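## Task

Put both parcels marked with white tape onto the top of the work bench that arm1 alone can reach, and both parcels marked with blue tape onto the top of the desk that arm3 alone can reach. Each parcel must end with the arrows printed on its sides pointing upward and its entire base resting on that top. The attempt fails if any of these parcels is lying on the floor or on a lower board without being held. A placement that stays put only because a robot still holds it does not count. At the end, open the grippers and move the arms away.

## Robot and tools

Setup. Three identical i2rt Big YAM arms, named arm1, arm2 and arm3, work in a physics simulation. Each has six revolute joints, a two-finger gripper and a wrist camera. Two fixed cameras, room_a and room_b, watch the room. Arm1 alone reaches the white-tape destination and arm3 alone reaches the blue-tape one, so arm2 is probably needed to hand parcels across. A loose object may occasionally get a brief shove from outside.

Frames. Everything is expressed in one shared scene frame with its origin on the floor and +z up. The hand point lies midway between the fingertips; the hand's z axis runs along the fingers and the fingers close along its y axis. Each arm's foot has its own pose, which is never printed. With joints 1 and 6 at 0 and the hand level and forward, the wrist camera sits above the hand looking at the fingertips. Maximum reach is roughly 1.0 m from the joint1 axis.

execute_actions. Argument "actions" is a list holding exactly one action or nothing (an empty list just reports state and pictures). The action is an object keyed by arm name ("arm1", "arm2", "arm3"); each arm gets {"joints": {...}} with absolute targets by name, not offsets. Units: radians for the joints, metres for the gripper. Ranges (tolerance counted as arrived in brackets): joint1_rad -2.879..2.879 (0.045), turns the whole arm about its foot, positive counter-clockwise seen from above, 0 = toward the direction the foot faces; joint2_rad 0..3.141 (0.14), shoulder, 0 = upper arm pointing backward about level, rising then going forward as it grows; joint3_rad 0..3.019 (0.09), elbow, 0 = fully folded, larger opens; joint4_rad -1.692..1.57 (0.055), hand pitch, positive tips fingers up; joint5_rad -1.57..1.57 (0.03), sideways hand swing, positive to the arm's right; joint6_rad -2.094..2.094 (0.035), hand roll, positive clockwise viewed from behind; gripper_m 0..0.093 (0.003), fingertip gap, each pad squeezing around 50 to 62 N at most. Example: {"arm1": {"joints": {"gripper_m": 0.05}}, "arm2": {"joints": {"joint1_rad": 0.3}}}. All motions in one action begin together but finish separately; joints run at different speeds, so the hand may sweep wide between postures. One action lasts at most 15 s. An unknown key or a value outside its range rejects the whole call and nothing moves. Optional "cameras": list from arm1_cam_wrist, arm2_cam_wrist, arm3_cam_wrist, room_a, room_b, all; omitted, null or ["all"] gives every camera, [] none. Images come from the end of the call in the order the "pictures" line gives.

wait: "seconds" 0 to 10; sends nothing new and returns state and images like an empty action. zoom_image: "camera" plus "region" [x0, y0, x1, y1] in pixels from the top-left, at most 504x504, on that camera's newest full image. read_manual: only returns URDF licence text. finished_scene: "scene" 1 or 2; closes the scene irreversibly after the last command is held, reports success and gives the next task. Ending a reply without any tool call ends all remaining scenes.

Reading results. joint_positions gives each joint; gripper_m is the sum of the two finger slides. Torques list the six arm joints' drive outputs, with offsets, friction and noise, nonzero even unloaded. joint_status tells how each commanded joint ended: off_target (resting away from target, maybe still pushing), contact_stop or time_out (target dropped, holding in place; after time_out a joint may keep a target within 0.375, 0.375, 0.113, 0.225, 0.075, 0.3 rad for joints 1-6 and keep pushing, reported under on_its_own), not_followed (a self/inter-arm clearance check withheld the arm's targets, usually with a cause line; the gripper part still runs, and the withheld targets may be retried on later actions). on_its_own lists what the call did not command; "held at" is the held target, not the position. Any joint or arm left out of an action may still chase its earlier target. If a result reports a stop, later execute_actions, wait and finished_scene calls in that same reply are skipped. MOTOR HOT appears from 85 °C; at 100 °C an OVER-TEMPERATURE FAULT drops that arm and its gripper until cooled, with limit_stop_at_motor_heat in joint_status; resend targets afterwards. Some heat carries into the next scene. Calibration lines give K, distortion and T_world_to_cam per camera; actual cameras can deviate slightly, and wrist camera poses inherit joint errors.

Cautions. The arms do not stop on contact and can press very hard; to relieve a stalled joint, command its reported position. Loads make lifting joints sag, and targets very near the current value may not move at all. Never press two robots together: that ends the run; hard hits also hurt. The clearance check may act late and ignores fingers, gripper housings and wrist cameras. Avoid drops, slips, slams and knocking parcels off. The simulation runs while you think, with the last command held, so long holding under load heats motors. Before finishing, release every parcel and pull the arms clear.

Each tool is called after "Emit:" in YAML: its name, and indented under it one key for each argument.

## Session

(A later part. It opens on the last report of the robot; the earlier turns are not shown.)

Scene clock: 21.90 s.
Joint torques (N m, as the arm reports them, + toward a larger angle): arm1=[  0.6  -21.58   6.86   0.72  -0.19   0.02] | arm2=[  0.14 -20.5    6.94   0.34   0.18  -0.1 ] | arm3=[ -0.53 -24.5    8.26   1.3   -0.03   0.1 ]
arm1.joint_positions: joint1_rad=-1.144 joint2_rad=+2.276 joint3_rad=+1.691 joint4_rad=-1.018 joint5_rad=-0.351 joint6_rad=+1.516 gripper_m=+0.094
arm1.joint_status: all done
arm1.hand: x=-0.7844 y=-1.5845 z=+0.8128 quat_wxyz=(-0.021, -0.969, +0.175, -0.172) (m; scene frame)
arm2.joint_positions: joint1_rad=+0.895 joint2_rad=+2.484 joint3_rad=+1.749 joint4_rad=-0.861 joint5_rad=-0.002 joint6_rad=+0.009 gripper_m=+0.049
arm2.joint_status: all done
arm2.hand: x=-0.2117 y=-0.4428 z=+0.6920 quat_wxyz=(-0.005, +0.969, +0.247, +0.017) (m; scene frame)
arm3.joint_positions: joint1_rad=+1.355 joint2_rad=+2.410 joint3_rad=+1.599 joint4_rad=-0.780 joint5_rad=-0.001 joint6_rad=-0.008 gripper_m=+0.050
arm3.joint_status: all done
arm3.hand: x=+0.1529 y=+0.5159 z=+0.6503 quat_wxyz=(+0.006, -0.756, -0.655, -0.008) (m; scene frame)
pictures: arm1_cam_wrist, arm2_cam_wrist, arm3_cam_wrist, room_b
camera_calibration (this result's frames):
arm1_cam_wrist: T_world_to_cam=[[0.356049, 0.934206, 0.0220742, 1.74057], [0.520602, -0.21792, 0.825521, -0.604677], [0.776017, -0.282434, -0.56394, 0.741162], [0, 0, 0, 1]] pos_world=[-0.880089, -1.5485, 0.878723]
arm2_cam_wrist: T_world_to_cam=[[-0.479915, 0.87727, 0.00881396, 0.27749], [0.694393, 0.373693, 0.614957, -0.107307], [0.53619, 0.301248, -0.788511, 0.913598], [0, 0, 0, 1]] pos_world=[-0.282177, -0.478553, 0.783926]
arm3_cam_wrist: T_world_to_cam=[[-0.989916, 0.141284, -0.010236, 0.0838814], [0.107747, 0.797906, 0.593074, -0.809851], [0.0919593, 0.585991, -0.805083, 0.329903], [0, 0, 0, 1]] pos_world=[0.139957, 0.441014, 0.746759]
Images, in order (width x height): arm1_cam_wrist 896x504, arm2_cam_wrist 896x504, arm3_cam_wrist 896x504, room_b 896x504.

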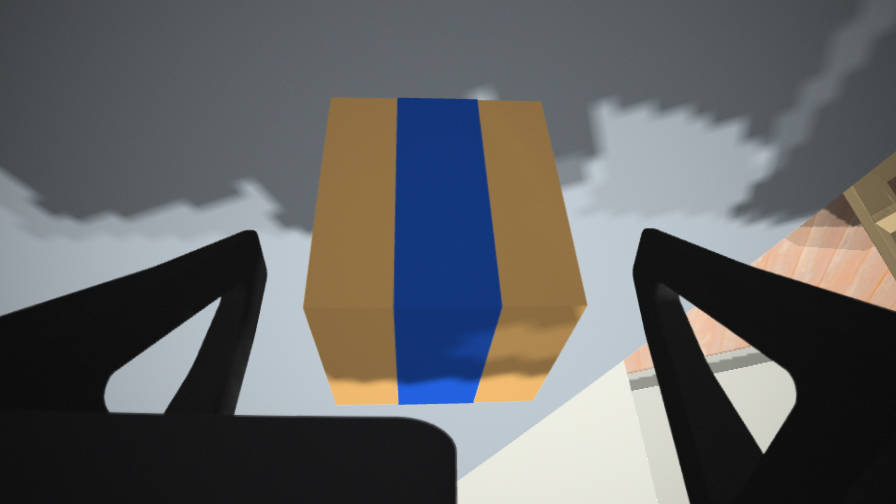

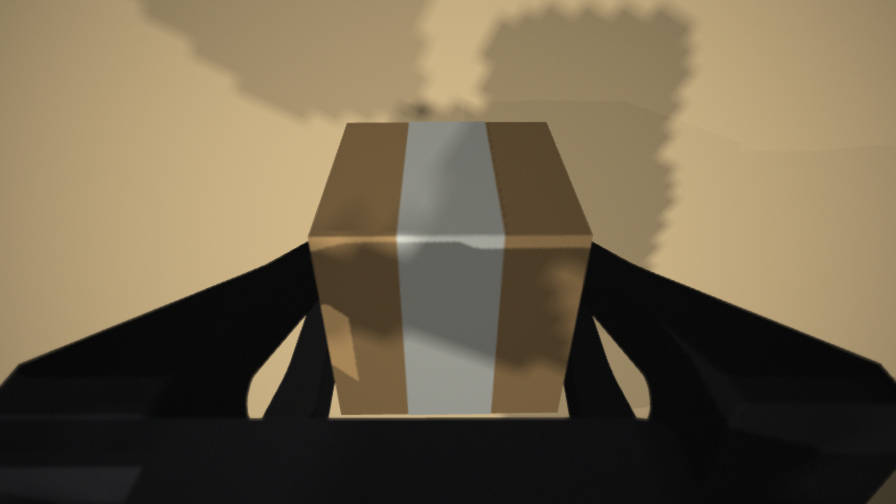

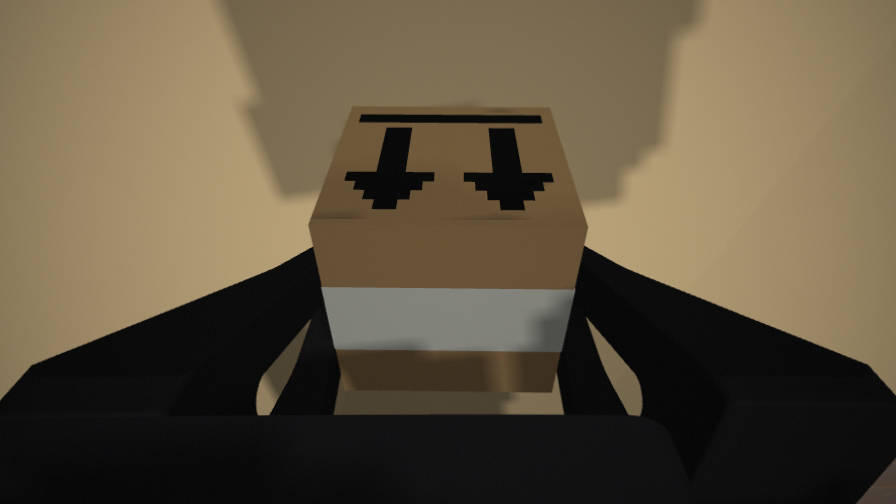

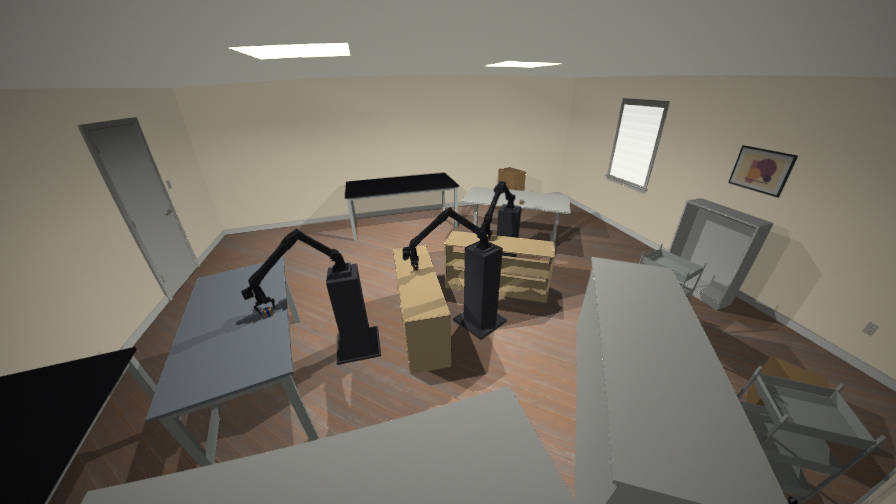

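Emit:
execute_actions:
  actions:
    - {"arm1": {"joints": {"gripper_m": 0.03}}, "arm2": {"joints": {"joint2_rad": 2.51, "joint3_rad": 1.775, "joint4_rad": -0.80}}, "arm3": {"joints": {"gripper_m": 0.093}}}
  cameras: ["arm1_cam_wrist", "arm2_cam_wrist", "room_b"]

Emit:
zoom_image:
  camera: "room_b"
  region: [380, 235, 460, 290]

Scene clock: 23.07 s.
Joint torques (N m, as the arm reports them, + toward a larger angle): arm1=[  0.69 -21.83   6.86   0.7   -0.18   0.06] | arm2=[  0.11 -18.11   7.51   0.46   0.18  -0.1 ] | arm3=[ -0.41 -24.09   8.3    1.33  -0.04   0.1 ]
arm1.joint_positions: joint1_rad=-1.144 joint2_rad=+2.276 joint3_rad=+1.691 joint4_rad=-1.017 joint5_rad=-0.351 joint6_rad=+1.516 gripper_m=+0.049
arm1.joint_status: gripper_m off_target (ended at +0.049, target +0.030)
arm1.hand: x=-0.7844 y=-1.5846 z=+0.8128 quat_wxyz=(-0.021, -0.969, +0.175, -0.172) (m; scene frame)
arm2.joint_positions: joint1_rad=+0.895 joint2_rad=+2.496 joint3_rad=+1.749 joint4_rad=-0.812 joint5_rad=-0.002 joint6_rad=+0.009 gripper_m=+0.049
arm2.joint_status: all done
arm2.hand: x=-0.2187 y=-0.4467 z=+0.6844 quat_wxyz=(+0.000, +0.969, +0.247, -0.001) (m; scene frame)
arm3.joint_positions: joint1_rad=+1.355 joint2_rad=+2.410 joint3_rad=+1.599 joint4_rad=-0.780 joint5_rad=-0.001 joint6_rad=-0.007 gripper_m=+0.093
arm3.joint_status: all done
arm3.hand: x=+0.1529 y=+0.5159 z=+0.6503 quat_wxyz=(+0.006, -0.756, -0.655, -0.008) (m; scene frame)
pictures: arm1_cam_wrist, arm2_cam_wrist, room_b
camera_calibration (this result's frames):
arm1_cam_wrist: T_world_to_cam=[[0.356719, 0.933954, 0.0219526, 1.74089], [0.520506, -0.218208, 0.825505, -0.605193], [0.775774, -0.283047, -0.563967, 0.740025], [0, 0, 0, 1]] pos_world=[-0.880094, -1.54851, 0.878723]
arm2_cam_wrist: T_world_to_cam=[[-0.47972, 0.87738, 0.00852835, 0.277885], [0.71376, 0.384568, 0.585367, -0.0669824], [0.51031, 0.286899, -0.810724, 0.915732], [0, 0, 0, 1]] pos_world=[-0.286191, -0.480775, 0.779245]
Images, in order (width x height): arm1_cam_wrist 896x504, arm2_cam_wrist 896x504, room_b 896x504.

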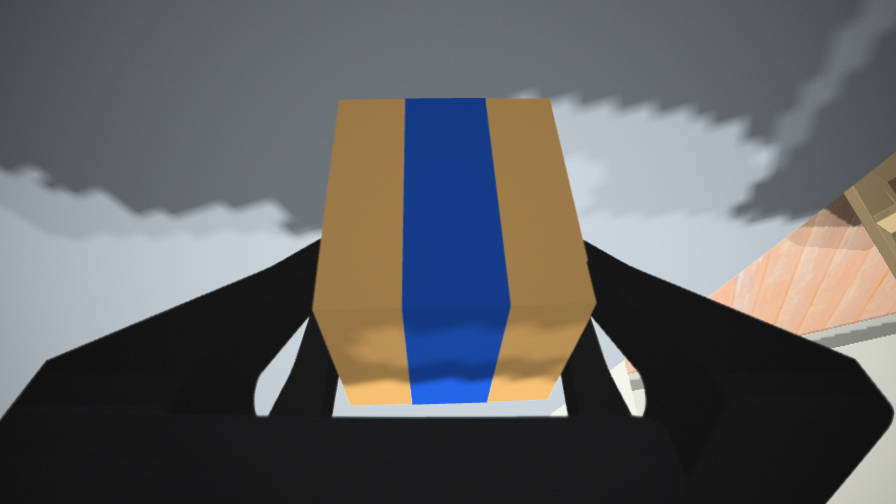

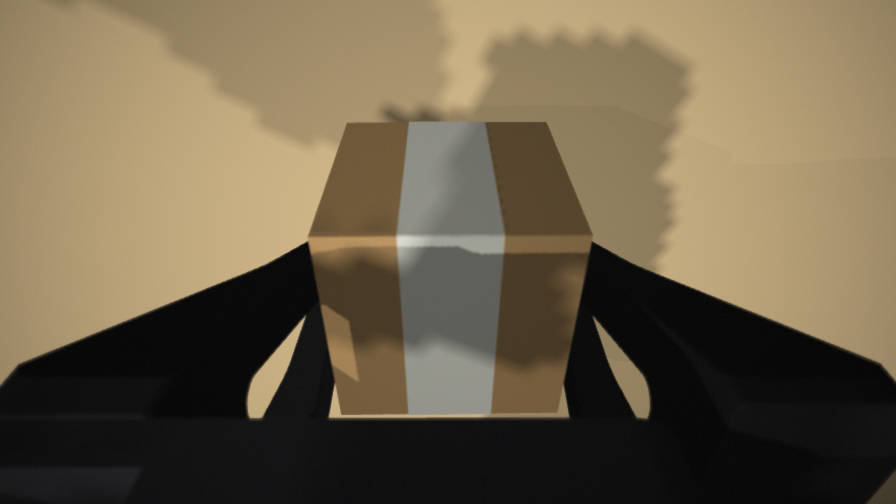

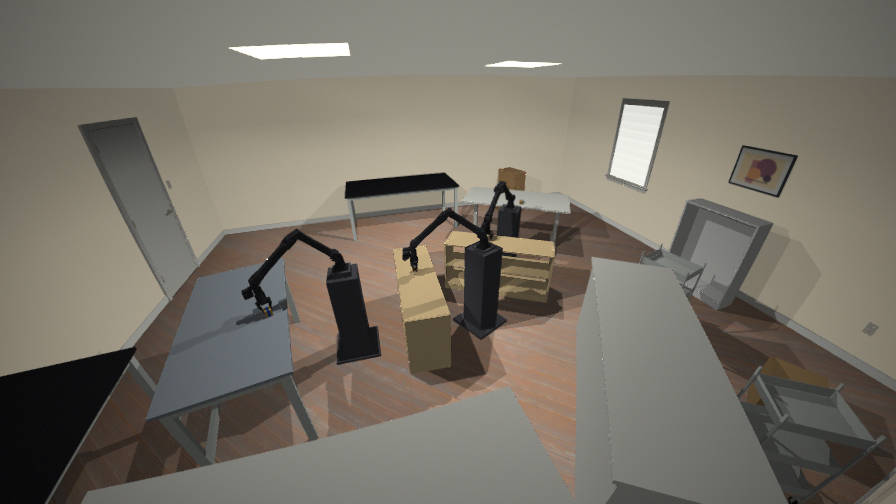

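Region (380, 235, 460, 290) of room_b's 896x504 image, scaled by 6.300, with more detail than that image has; it fills the top 346 rows of this view, and the rest is white.

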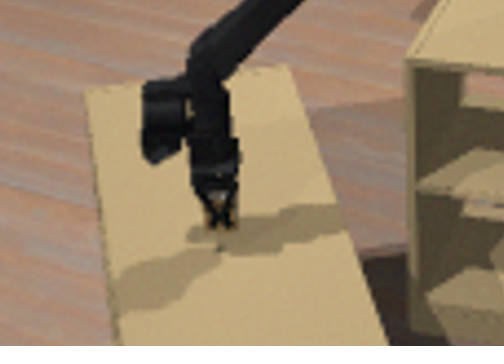

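Emit:
execute_actions:
  actions:
    - {"arm1": {"joints": {"joint1_rad": 1.343, "joint2_rad": 1.68, "joint3_rad": 1.25, "joint4_rad": -1.0}}, "arm2": {"joints": {"joint2_rad": 2.55, "joint3_rad": 1.765, "joint4_rad": -0.775}}, "arm3": {"joints": {"joint2_rad": 1.0, "joint3_rad": 0.75, "joint4_rad": -1.27}}}
  cameras: ["arm2_cam_wrist", "room_b"]

Emit:
zoom_image:
  camera: "room_b"
  region: [380, 235, 460, 290]

Scene clock: 26.03 s.
Joint torques (N m, as the arm reports them, + toward a larger angle): arm1=[ -0.01 -13.87   7.72   0.7   -0.28   0.01] | arm2=[ -0.02 -18.98   6.46   0.33   0.19  -0.1 ] | arm3=[-0.44 -4.83  9.11  0.95 -0.04  0.09]
arm1.joint_positions: joint1_rad=+1.345 joint2_rad=+1.667 joint3_rad=+1.255 joint4_rad=-0.997 joint5_rad=-0.349 joint6_rad=+1.517 gripper_m=+0.049
arm1.joint_status: all done
arm1.hand: x=-0.1709 y=-0.6809 z=+1.0040 quat_wxyz=(+0.108, -0.460, -0.867, -0.161) (m; scene frame)
arm2.joint_positions: joint1_rad=+0.895 joint2_rad=+2.547 joint3_rad=+1.749 joint4_rad=-0.785 joint5_rad=-0.002 joint6_rad=+0.009 gripper_m=+0.049
arm2.joint_status: all done
arm2.hand: x=-0.2087 y=-0.4410 z=+0.6528 quat_wxyz=(-0.003, +0.969, +0.247, +0.011) (m; scene frame)
arm3.joint_positions: joint1_rad=+1.355 joint2_rad=+1.000 joint3_rad=+0.754 joint4_rad=-1.265 joint5_rad=-0.001 joint6_rad=-0.007 gripper_m=+0.093
arm3.joint_status: all done
arm3.hand: x=+0.2046 y=+0.8595 z=+0.9876 quat_wxyz=(-0.020, -0.756, -0.654, +0.022) (m; scene frame)
pictures: arm2_cam_wrist, room_b
camera_calibration (this result's frames):
arm2_cam_wrist: T_world_to_cam=[[-0.479848, 0.877308, 0.00871773, 0.2778], [0.701089, 0.377452, 0.604983, -0.0764311], [0.527466, 0.296412, -0.796191, 0.881618], [0, 0, 0, 1]] pos_world=[-0.278137, -0.476189, 0.745754]
Images, in order (width x height): arm2_cam_wrist 896x504, room_b 896x504.

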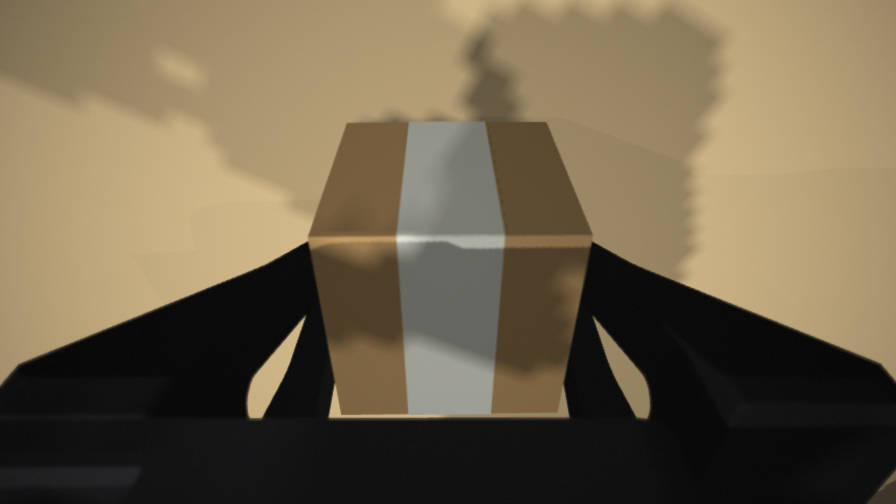

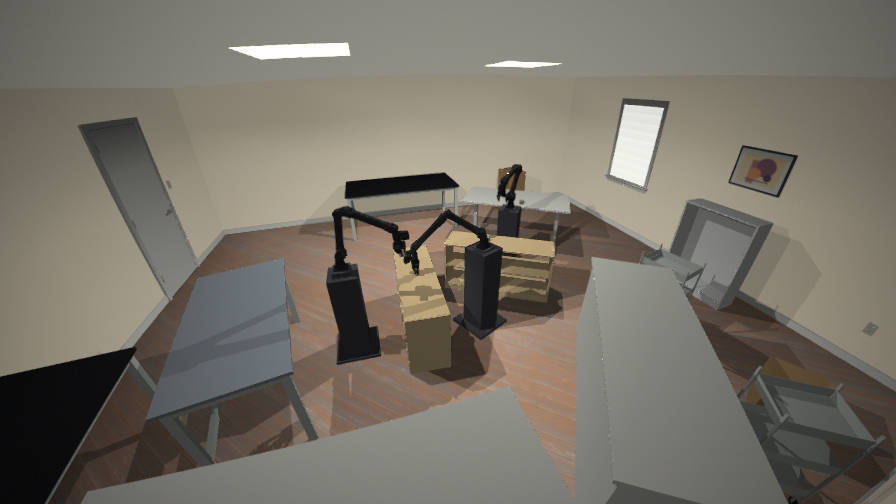

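Region (380, 235, 460, 290) of room_b's 896x504 image, scaled by 6.300, with more detail than that image has; it fills the top 346 rows of this view, and the rest is white.

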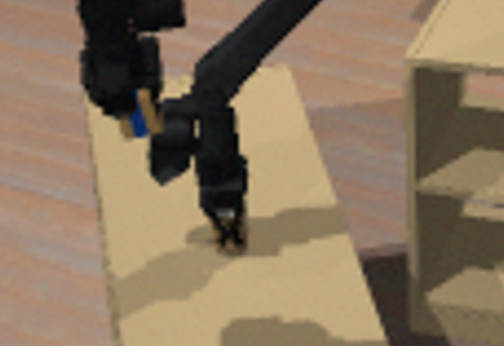

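Emit:
execute_actions:
  actions:
    - {"arm1": {"joints": {"joint2_rad": 2.62, "joint3_rad": 1.15, "joint4_rad": 1.143, "joint5_rad": 0.0, "joint6_rad": 0.0}}, "arm2": {"joints": {"gripper_m": 0.093}}}
  cameras: ["arm1_cam_wrist", "arm2_cam_wrist", "room_b"]

Emit:
zoom_image:
  camera: "room_b"
  region: [370, 235, 470, 320]

Scene clock: 28.63 s.
Joint torques (N m, as the arm reports them, + toward a larger angle): arm1=[  0.35 -17.37   2.53   2.59  -0.26  -0.17] | arm2=[  0.01 -19.1    6.4    0.35   0.19  -0.1 ] | arm3=[-0.46 -4.91  9.14  0.94 -0.04  0.1 ]
arm1.joint_positions: joint1_rad=+1.343 joint2_rad=+2.604 joint3_rad=+1.146 joint4_rad=+1.127 joint5_rad=+0.004 joint6_rad=+0.010 gripper_m=+0.049
arm1.joint_status: all done
arm1.hand: x=-0.0162 y=-0.6615 z=+0.6949 quat_wxyz=(-0.562, +0.198, -0.789, -0.151) (m; scene frame)
arm2.joint_positions: joint1_rad=+0.895 joint2_rad=+2.547 joint3_rad=+1.749 joint4_rad=-0.785 joint5_rad=-0.002 joint6_rad=+0.009 gripper_m=+0.093
arm2.joint_status: all done
arm2.hand: x=-0.2087 y=-0.4410 z=+0.6528 quat_wxyz=(-0.003, +0.969, +0.247, +0.011) (m; scene frame)
arm3.joint_positions: joint1_rad=+1.355 joint2_rad=+1.000 joint3_rad=+0.754 joint4_rad=-1.265 joint5_rad=-0.001 joint6_rad=-0.007 gripper_m=+0.093
arm3.joint_status: not commanded
arm3.hand: x=+0.2046 y=+0.8595 z=+0.9876 quat_wxyz=(-0.020, -0.756, -0.654, +0.022) (m; scene frame)
pictures: arm1_cam_wrist, arm2_cam_wrist, room_b
camera_calibration (this result's frames):
arm1_cam_wrist: T_world_to_cam=[[0.479075, -0.877384, -0.0261511, -0.555432], [-0.723363, -0.377748, -0.577973, 0.143288], [0.497226, 0.295809, -0.815637, 0.89211], [0, 0, 0, 1]] pos_world=[-0.0738378, -0.697094, 0.795929]
arm2_cam_wrist: T_world_to_cam=[[-0.479848, 0.877308, 0.00871773, 0.2778], [0.701089, 0.377452, 0.604983, -0.0764311], [0.527466, 0.296412, -0.796191, 0.881618], [0, 0, 0, 1]] pos_world=[-0.278137, -0.476189, 0.745754]
Images, in order (width x height): arm1_cam_wrist 896x504, arm2_cam_wrist 896x504, room_b 896x504.

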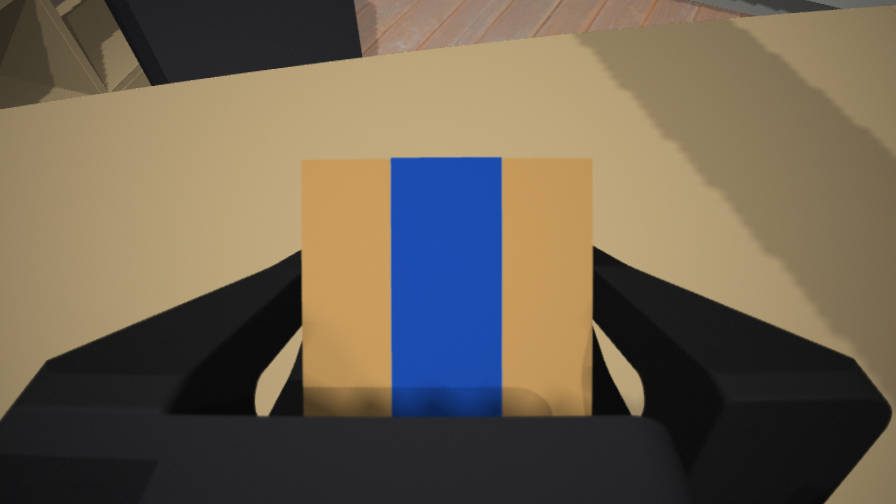

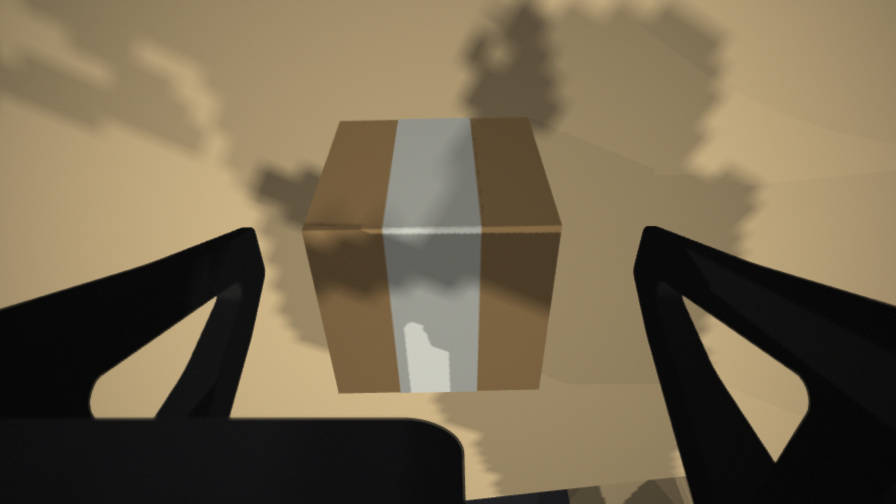

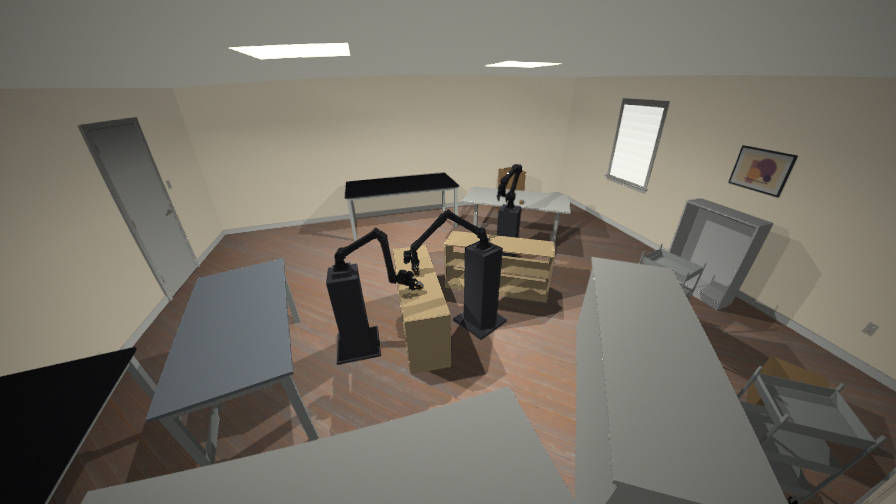

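Region (370, 235, 470, 320) of room_b's 896x504 image, scaled by 5.040, with more detail than that image has; it fills the top 428 rows of this view, and the rest is white.

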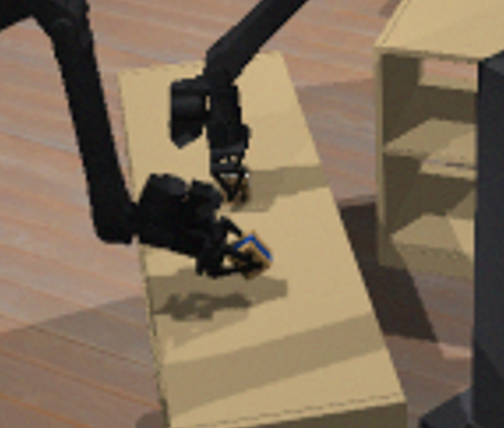

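Emit:
zoom_image:
  camera: "room_b"
  region: [405, 272, 433, 296]

Region (405, 272, 433, 296) of room_b's 896x504 image, scaled by 18.000, with more detail than that image has; it fills the top 432 rows of this view, and the rest is white.

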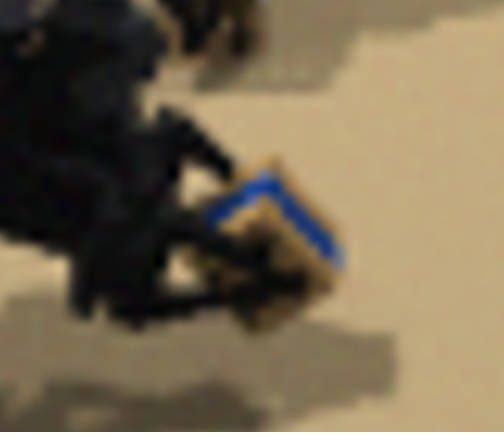

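Emit:
execute_actions:
  actions:
    - {"arm1": {"joints": {"joint2_rad": 2.465, "joint3_rad": 1.295, "joint4_rad": 0.24}}, "arm2": {"joints": {"joint2_rad": 2.45, "joint3_rad": 1.90, "joint4_rad": -0.998}}}
  cameras: ["arm1_cam_wrist", "room_b"]

Emit:
zoom_image:
  camera: "room_b"
  region: [390, 250, 450, 305]

Scene clock: 31.47 s.
Joint torques (N m, as the arm reports them, + toward a larger angle): arm1=[  0.32 -18.11   4.42   1.31  -0.25  -0.15] | arm2=[  0.03 -18.58   7.84  -0.32   0.18  -0.1 ] | arm3=[-0.42 -4.88  9.17  0.93 -0.04  0.1 ]
arm1.joint_positions: joint1_rad=+1.343 joint2_rad=+2.438 joint3_rad=+1.295 joint4_rad=+0.247 joint5_rad=+0.004 joint6_rad=+0.009 gripper_m=+0.049
arm1.joint_status: all done
arm1.hand: x=-0.0085 y=-0.6570 z=+0.6725 quat_wxyz=(-0.320, +0.232, -0.915, -0.087) (m; scene frame)
arm2.joint_positions: joint1_rad=+0.895 joint2_rad=+2.434 joint3_rad=+1.879 joint4_rad=-0.988 joint5_rad=-0.002 joint6_rad=+0.009 gripper_m=+0.093
arm2.joint_status: all done
arm2.hand: x=-0.2517 y=-0.4653 z=+0.7633 quat_wxyz=(+0.002, +0.969, +0.247, -0.008) (m; scene frame)
arm3.joint_positions: joint1_rad=+1.355 joint2_rad=+1.000 joint3_rad=+0.754 joint4_rad=-1.265 joint5_rad=-0.001 joint6_rad=-0.007 gripper_m=+0.093
arm3.joint_status: not commanded
arm3.hand: x=+0.2046 y=+0.8595 z=+0.9876 quat_wxyz=(-0.020, -0.756, -0.654, +0.022) (m; scene frame)
pictures: arm1_cam_wrist, room_b
camera_calibration (this result's frames):
arm1_cam_wrist: T_world_to_cam=[[0.472096, -0.881377, -0.0173364, -0.564365], [-0.880791, -0.470786, -0.0506734, -0.279509], [0.0365006, 0.0391925, -0.998565, 0.819185], [0, 0, 0, 1]] pos_world=[-0.00965547, -0.661114, 0.794062]
Images, in order (width x height): arm1_cam_wrist 896x504, room_b 896x504.

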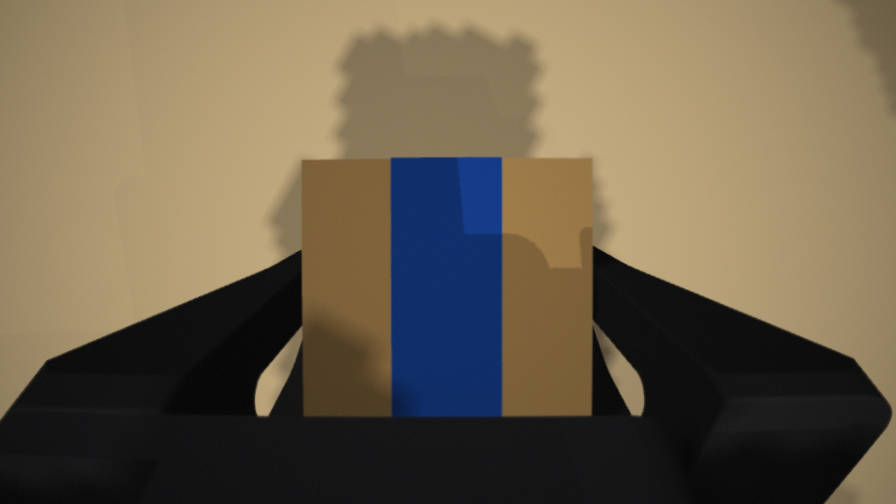

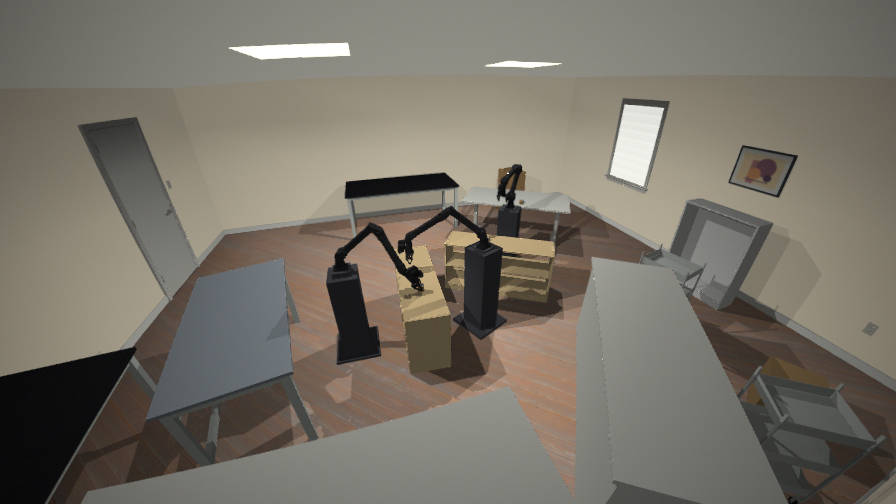

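Region (390, 250, 450, 305) of room_b's 896x504 image, scaled by 8.400, with more detail than that image has; it fills the top 462 rows of this view, and the rest is white.

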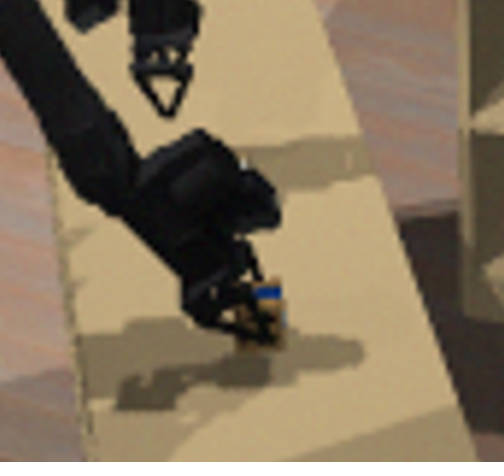

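Emit:
execute_actions:
  actions:
    - {"arm1": {"joints": {"joint2_rad": 2.495}}, "arm2": {"joints": {"joint1_rad": -0.899, "joint6_rad": 0.431}}}
  cameras: ["arm1_cam_wrist", "arm2_cam_wrist"]

Scene clock: 33.90 s.
Joint torques (N m, as the arm reports them, + toward a larger angle): arm1=[  0.37 -17.93   4.14   1.33  -0.25  -0.14] | arm2=[ -0.18 -19.07   7.44  -0.29   0.1    0.13] | arm3=[-0.44 -4.87  9.15  0.93 -0.04  0.1 ]
arm1.joint_positions: joint1_rad=+1.343 joint2_rad=+2.465 joint3_rad=+1.295 joint4_rad=+0.245 joint5_rad=+0.004 joint6_rad=+0.009 gripper_m=+0.049
arm1.joint_status: all done
arm1.hand: x=-0.0174 y=-0.6618 z=+0.6547 quat_wxyz=(-0.307, +0.233, -0.919, -0.083) (m; scene frame)
arm2.joint_positions: joint1_rad=-0.897 joint2_rad=+2.434 joint3_rad=+1.890 joint4_rad=-0.988 joint5_rad=+0.002 joint6_rad=+0.422 gripper_m=+0.093
arm2.joint_status: all done
arm2.hand: x=+0.1521 y=+0.5297 z=+0.7779 quat_wxyz=(-0.015, +0.658, -0.753, -0.017) (m; scene frame)
arm3.joint_positions: joint1_rad=+1.355 joint2_rad=+1.000 joint3_rad=+0.754 joint4_rad=-1.265 joint5_rad=-0.001 joint6_rad=-0.007 gripper_m=+0.093
arm3.joint_status: not commanded
arm3.hand: x=+0.2046 y=+0.8595 z=+0.9876 quat_wxyz=(-0.020, -0.756, -0.654, +0.022) (m; scene frame)
pictures: arm1_cam_wrist, arm2_cam_wrist
camera_calibration (this result's frames):
arm1_cam_wrist: T_world_to_cam=[[0.471857, -0.881515, -0.0167924, -0.565179], [-0.881604, -0.471491, -0.0217076, -0.309883], [0.0112181, 0.0250471, -0.999623, 0.792809], [0, 0, 0, 1]] pos_world=[-0.0154046, -0.664179, 0.776293]
arm2_cam_wrist: T_world_to_cam=[[0.991211, -0.132284, 0.00101703, -0.084748], [-0.111088, -0.828166, 0.549364, 0.0339363], [-0.0718298, -0.544648, -0.835583, 1.07049], [0, 0, 0, 1]] pos_world=[0.164666, 0.599933, 0.875923]
Images, in order (width x height): arm1_cam_wrist 896x504, arm2_cam_wrist 896x504.

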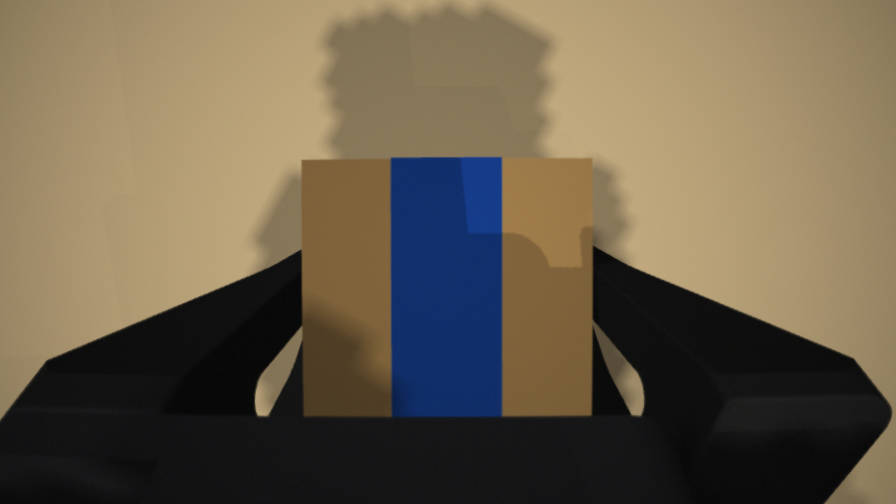

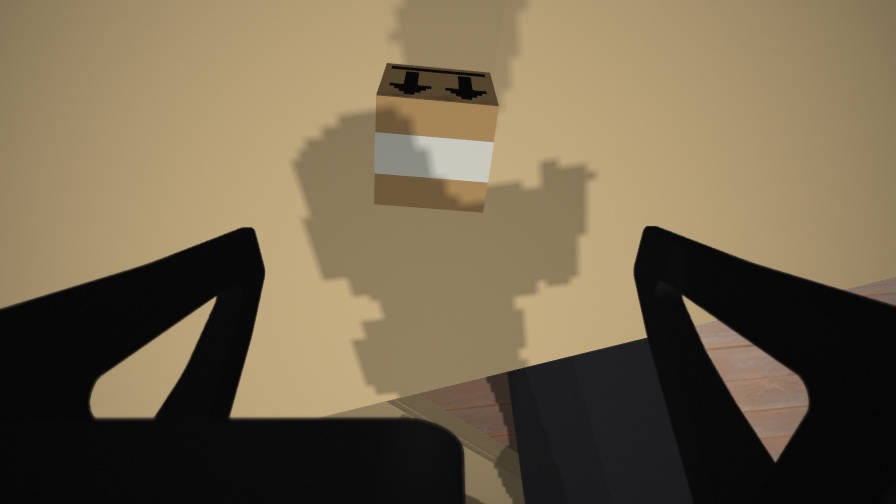

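Emit:
execute_actions:
  actions:
    - {"arm1": {"joints": {"joint2_rad": 2.525}}, "arm2": {"joints": {"joint1_rad": -0.878, "joint2_rad": 2.645, "joint3_rad": 1.935, "joint4_rad": -0.83, "joint6_rad": 0.53}}}
  cameras: ["arm1_cam_wrist", "arm2_cam_wrist"]

Scene clock: 35.60 s.
Joint torques (N m, as the arm reports them, + toward a larger angle): arm1=[  0.32 -16.2    4.01   1.25  -0.21  -0.14] | arm2=[ -0.08 -21.35   7.16   0.4    0.15   0.15] | arm3=[-0.42 -4.88  9.16  0.93 -0.04  0.1 ]
arm1.joint_positions: joint1_rad=+1.343 joint2_rad=+2.478 joint3_rad=+1.295 joint4_rad=+0.247 joint5_rad=+0.003 joint6_rad=+0.010 gripper_m=+0.049
arm1.joint_status: all done
arm1.hand: x=-0.0210 y=-0.6635 z=+0.6471 quat_wxyz=(-0.302, +0.234, -0.921, -0.082) (m; scene frame)
arm2.joint_positions: joint1_rad=-0.881 joint2_rad=+2.653 joint3_rad=+1.916 joint4_rad=-0.841 joint5_rad=+0.001 joint6_rad=+0.518 gripper_m=+0.093
arm2.joint_status: all done
arm2.hand: x=+0.1490 y=+0.5077 z=+0.6417 quat_wxyz=(-0.005, +0.627, -0.779, +0.003) (m; scene frame)
arm3.joint_positions: joint1_rad=+1.355 joint2_rad=+1.000 joint3_rad=+0.754 joint4_rad=-1.265 joint5_rad=-0.001 joint6_rad=-0.007 gripper_m=+0.093
arm3.joint_status: not commanded
arm3.hand: x=+0.2046 y=+0.8595 z=+0.9876 quat_wxyz=(-0.020, -0.756, -0.654, +0.022) (m; scene frame)
pictures: arm1_cam_wrist, arm2_cam_wrist
camera_calibration (this result's frames):
arm1_cam_wrist: T_world_to_cam=[[0.472094, -0.88137, -0.0177442, -0.564412], [-0.881547, -0.471959, -0.0113938, -0.321074], [0.00166762, 0.0210213, -0.999778, 0.782552], [0, 0, 0, 1]] pos_world=[-0.0178915, -0.66544, 0.768705]
arm2_cam_wrist: T_world_to_cam=[[0.977023, -0.212316, 0.0186641, -0.0530383], [-0.183167, -0.791645, 0.582879, 0.0609689], [-0.108979, -0.572905, -0.812345, 0.949403], [0, 0, 0, 1]] pos_world=[0.166452, 0.580923, 0.736695]
Images, in order (width x height): arm1_cam_wrist 896x504, arm2_cam_wrist 896x504.

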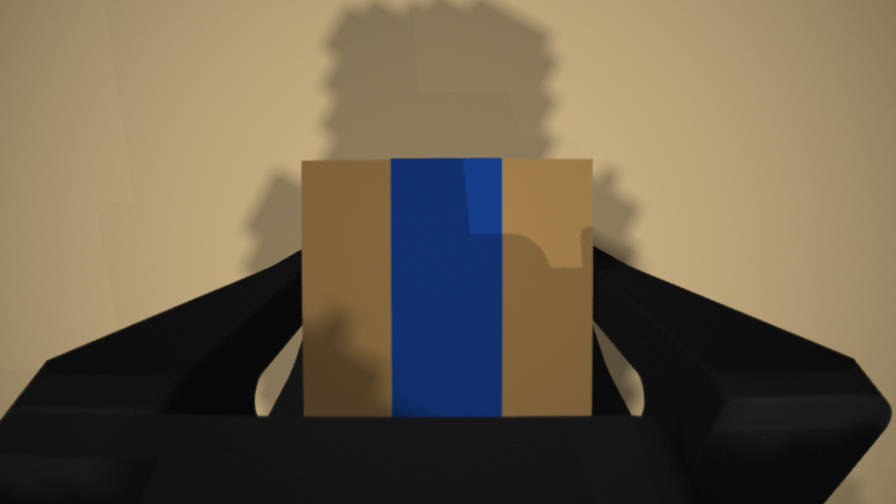

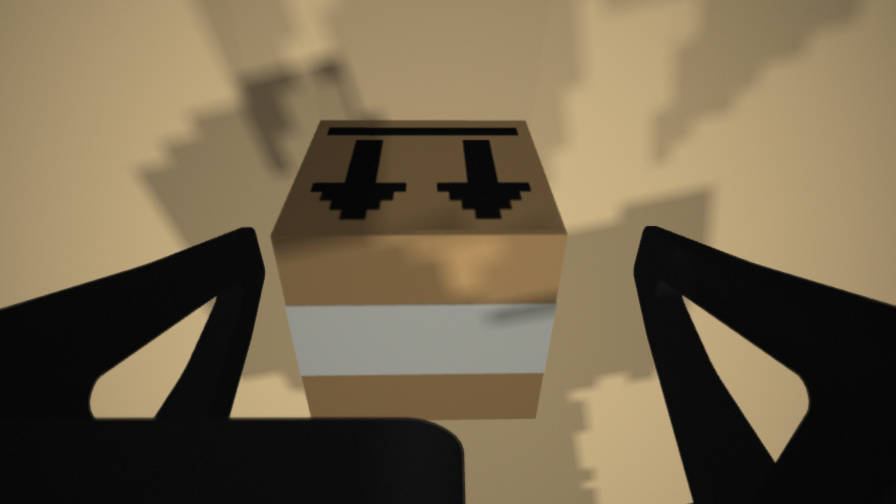

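Emit:
execute_actions:
  actions:
    - {"arm1": {"joints": {"joint2_rad": 2.495, "gripper_m": 0.093}}, "arm2": {"joints": {"gripper_m": 0.03}}}
  cameras: ["arm1_cam_wrist"]

Scene clock: 36.37 s.
Joint torques (N m, as the arm reports them, + toward a larger angle): arm1=[  0.27 -18.72   4.08   1.31  -0.21  -0.14] | arm2=[ -0.41 -21.11   6.99   0.45   0.19   0.17] | arm3=[-0.42 -4.9   9.15  0.93 -0.04  0.1 ]
arm1.joint_positions: joint1_rad=+1.343 joint2_rad=+2.478 joint3_rad=+1.295 joint4_rad=+0.246 joint5_rad=+0.003 joint6_rad=+0.009 gripper_m=+0.093
arm1.joint_status: all done
arm1.hand: x=-0.0211 y=-0.6636 z=+0.6470 quat_wxyz=(-0.301, +0.234, -0.921, -0.082) (m; scene frame)
arm2.joint_positions: joint1_rad=-0.881 joint2_rad=+2.653 joint3_rad=+1.916 joint4_rad=-0.841 joint5_rad=+0.001 joint6_rad=+0.520 gripper_m=+0.049
arm2.joint_status: gripper_m off_target (ended at +0.050, target +0.030)
arm2.hand: x=+0.1489 y=+0.5077 z=+0.6417 quat_wxyz=(-0.005, +0.627, -0.779, +0.003) (m; scene frame)
arm3.joint_positions: joint1_rad=+1.355 joint2_rad=+1.000 joint3_rad=+0.754 joint4_rad=-1.265 joint5_rad=-0.001 joint6_rad=-0.007 gripper_m=+0.093
arm3.joint_status: not commanded
arm3.hand: x=+0.2046 y=+0.8595 z=+0.9876 quat_wxyz=(-0.020, -0.756, -0.654, +0.022) (m; scene frame)
pictures: arm1_cam_wrist
camera_calibration (this result's frames):
arm1_cam_wrist: T_world_to_cam=[[0.472632, -0.88109, -0.0172775, -0.564521], [-0.881259, -0.472514, -0.0106416, -0.322075], [0.00121237, 0.0202555, -0.999794, 0.781936], [0, 0, 0, 1]] pos_world=[-0.0179687, -0.665417, 0.768594]
Images, in order (width x height): arm1_cam_wrist 896x504.

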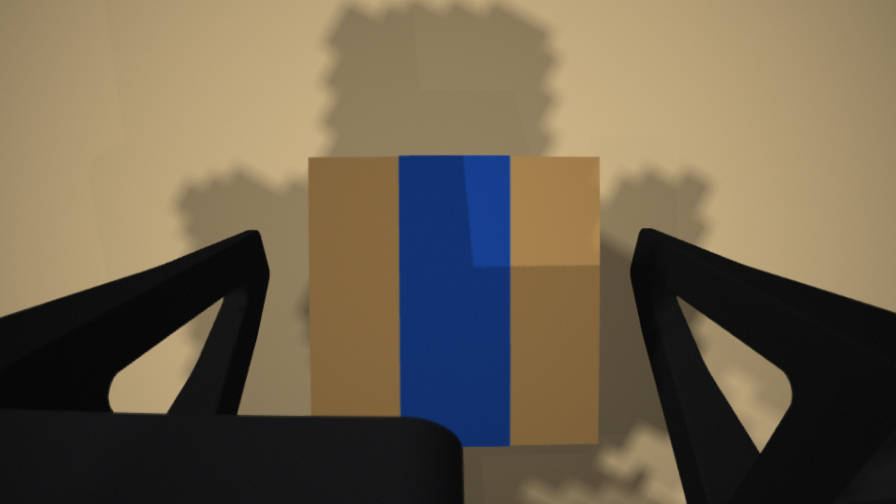

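Emit:
execute_actions:
  actions:
    - {"arm1": {"joints": {"joint2_rad": 2.25, "joint4_rad": 0.02}}, "arm2": {"joints": {"joint1_rad": 0.615, "joint2_rad": 2.45, "joint3_rad": 1.92, "joint4_rad": -1.03, "joint6_rad": 0.0}}}
  cameras: ["room_a", "room_b"]

Emit:
zoom_image:
  camera: "room_b"
  region: [395, 255, 445, 300]

Emit:
zoom_image:
  camera: "room_a"
  region: [480, 225, 550, 285]

Scene clock: 39.33 s.
Joint torques (N m, as the arm reports them, + toward a larger angle): arm1=[  0.41 -17.48   6.49   1.32  -0.21  -0.15] | arm2=[ -0.01 -19.49   6.34  -0.34   0.18  -0.11] | arm3=[-0.39 -4.89  9.14  0.93 -0.03  0.1 ]
arm1.joint_positions: joint1_rad=+1.343 joint2_rad=+2.217 joint3_rad=+1.288 joint4_rad=+0.027 joint5_rad=+0.003 joint6_rad=+0.009 gripper_m=+0.093
arm1.joint_status: all done
arm1.hand: x=+0.0084 y=-0.6482 z=+0.7817 quat_wxyz=(-0.318, +0.233, -0.915, -0.086) (m; scene frame)
arm2.joint_positions: joint1_rad=+0.609 joint2_rad=+2.438 joint3_rad=+1.924 joint4_rad=-1.020 joint5_rad=-0.002 joint6_rad=+0.010 gripper_m=+0.050
arm2.joint_status: all done
arm2.hand: x=-0.3322 y=-0.2853 z=+0.7759 quat_wxyz=(+0.000, +0.994, +0.106, -0.014) (m; scene frame)
arm3.joint_positions: joint1_rad=+1.355 joint2_rad=+1.000 joint3_rad=+0.754 joint4_rad=-1.265 joint5_rad=-0.001 joint6_rad=-0.007 gripper_m=+0.093
arm3.joint_status: not commanded
arm3.hand: x=+0.2046 y=+0.8595 z=+0.9876 quat_wxyz=(-0.020, -0.756, -0.654, +0.022) (m; scene frame)
pictures: room_a, room_b
Images, in order (width x height): room_a 896x504, room_b 896x504.

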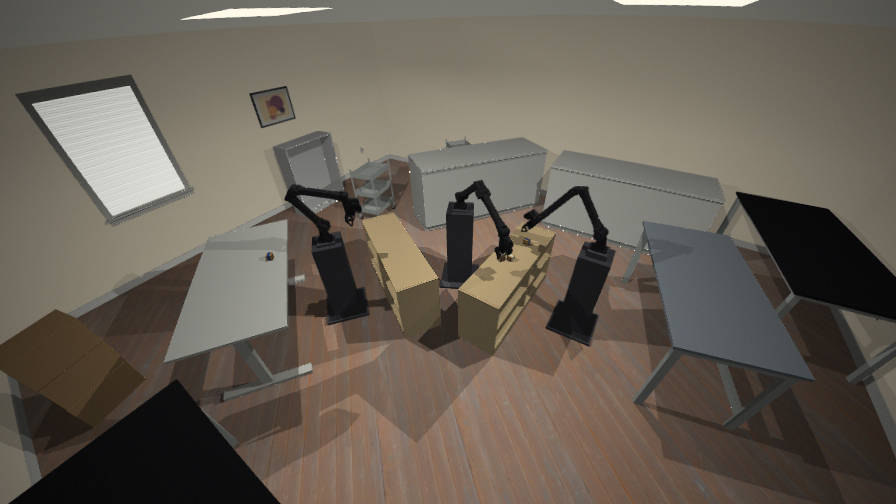

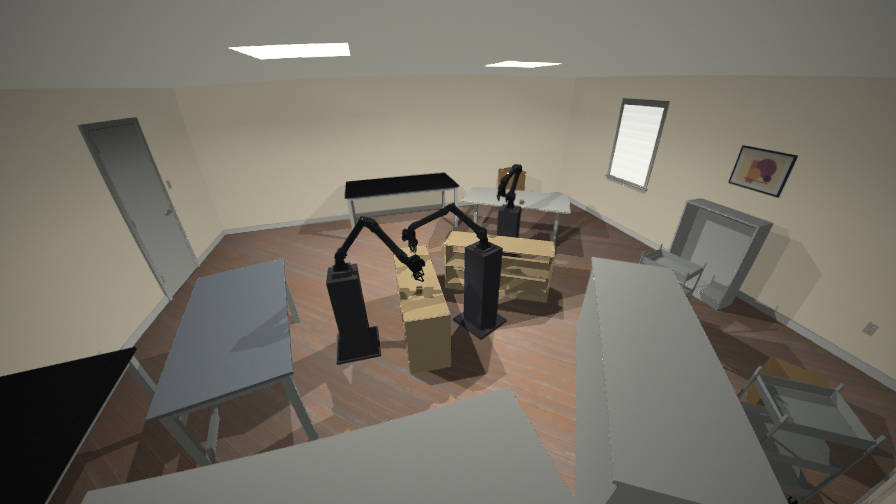

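Region (395, 255, 445, 300) of room_b's 896x504 image, scaled by 10.080, with more detail than that image has; it fills the top 454 rows of this view, and the rest is white.

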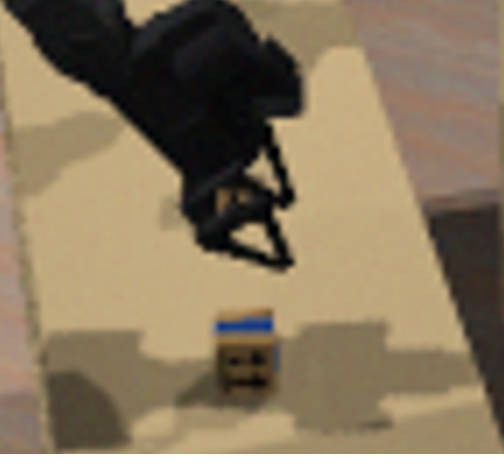

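Region (480, 225, 550, 285) of room_a's 896x504 image, scaled by 7.200, with more detail than that image has; it fills the top 432 rows of this view, and the rest is white.

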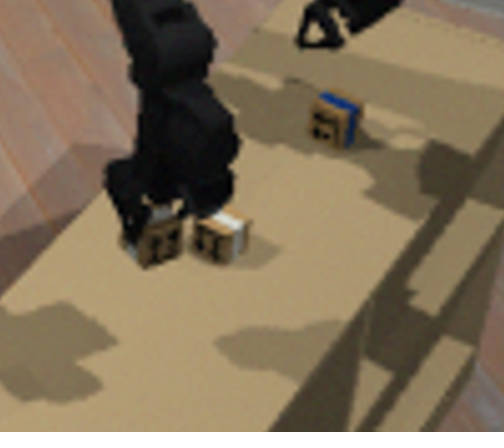

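Emit:
execute_actions:
  actions:
    - {"arm1": {"joints": {"joint2_rad": 2.3, "joint3_rad": 2.2, "joint4_rad": -1.45}}, "arm2": {"joints": {"joint2_rad": 2.662, "joint3_rad": 2.02, "joint4_rad": -0.892}}}
  cameras: ["arm2_cam_wrist"]

Scene clock: 41.90 s.
Joint torques (N m, as the arm reports them, + toward a larger angle): arm1=[  0.32 -22.8   11.78   0.31  -0.2   -0.14] | arm2=[  0.1  -21.59   7.52   0.26   0.19  -0.11] | arm3=[-0.45 -4.87  9.15  0.94 -0.04  0.1 ]
arm1.joint_positions: joint1_rad=+1.343 joint2_rad=+2.284 joint3_rad=+2.158 joint4_rad=-1.443 joint5_rad=+0.003 joint6_rad=+0.009 gripper_m=+0.093
arm1.joint_status: all done
arm1.hand: x=+0.0219 y=-0.6423 z=+0.9672 quat_wxyz=(-0.001, +0.248, -0.969, -0.003) (m; scene frame)
arm2.joint_positions: joint1_rad=+0.609 joint2_rad=+2.670 joint3_rad=+1.997 joint4_rad=-0.900 joint5_rad=-0.002 joint6_rad=+0.010 gripper_m=+0.049
arm2.joint_status: all done
arm2.hand: x=-0.3235 y=-0.2826 z=+0.6443 quat_wxyz=(-0.003, +0.994, +0.106, +0.005) (m; scene frame)
arm3.joint_positions: joint1_rad=+1.355 joint2_rad=+1.000 joint3_rad=+0.754 joint4_rad=-1.265 joint5_rad=-0.001 joint6_rad=-0.007 gripper_m=+0.093
arm3.joint_status: not commanded
arm3.hand: x=+0.2046 y=+0.8595 z=+0.9876 quat_wxyz=(-0.020, -0.756, -0.654, +0.022) (m; scene frame)
pictures: arm2_cam_wrist
camera_calibration (this result's frames):
arm2_cam_wrist: T_world_to_cam=[[-0.21231, 0.977132, 0.0116983, 0.196585], [0.786747, 0.163818, 0.595141, -0.0769352], [0.579616, 0.135558, -0.803536, 0.864563], [0, 0, 0, 1]] pos_world=[-0.398849, -0.296685, 0.738195]
Images, in order (width x height): arm2_cam_wrist 896x504.

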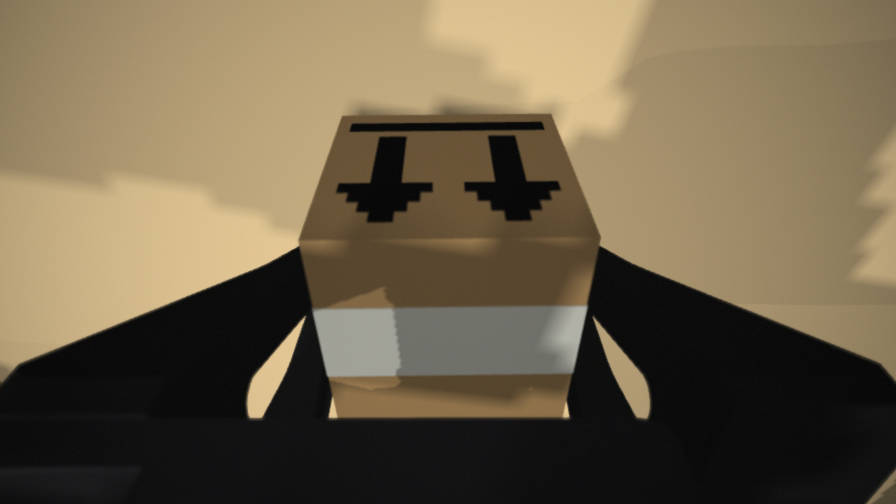

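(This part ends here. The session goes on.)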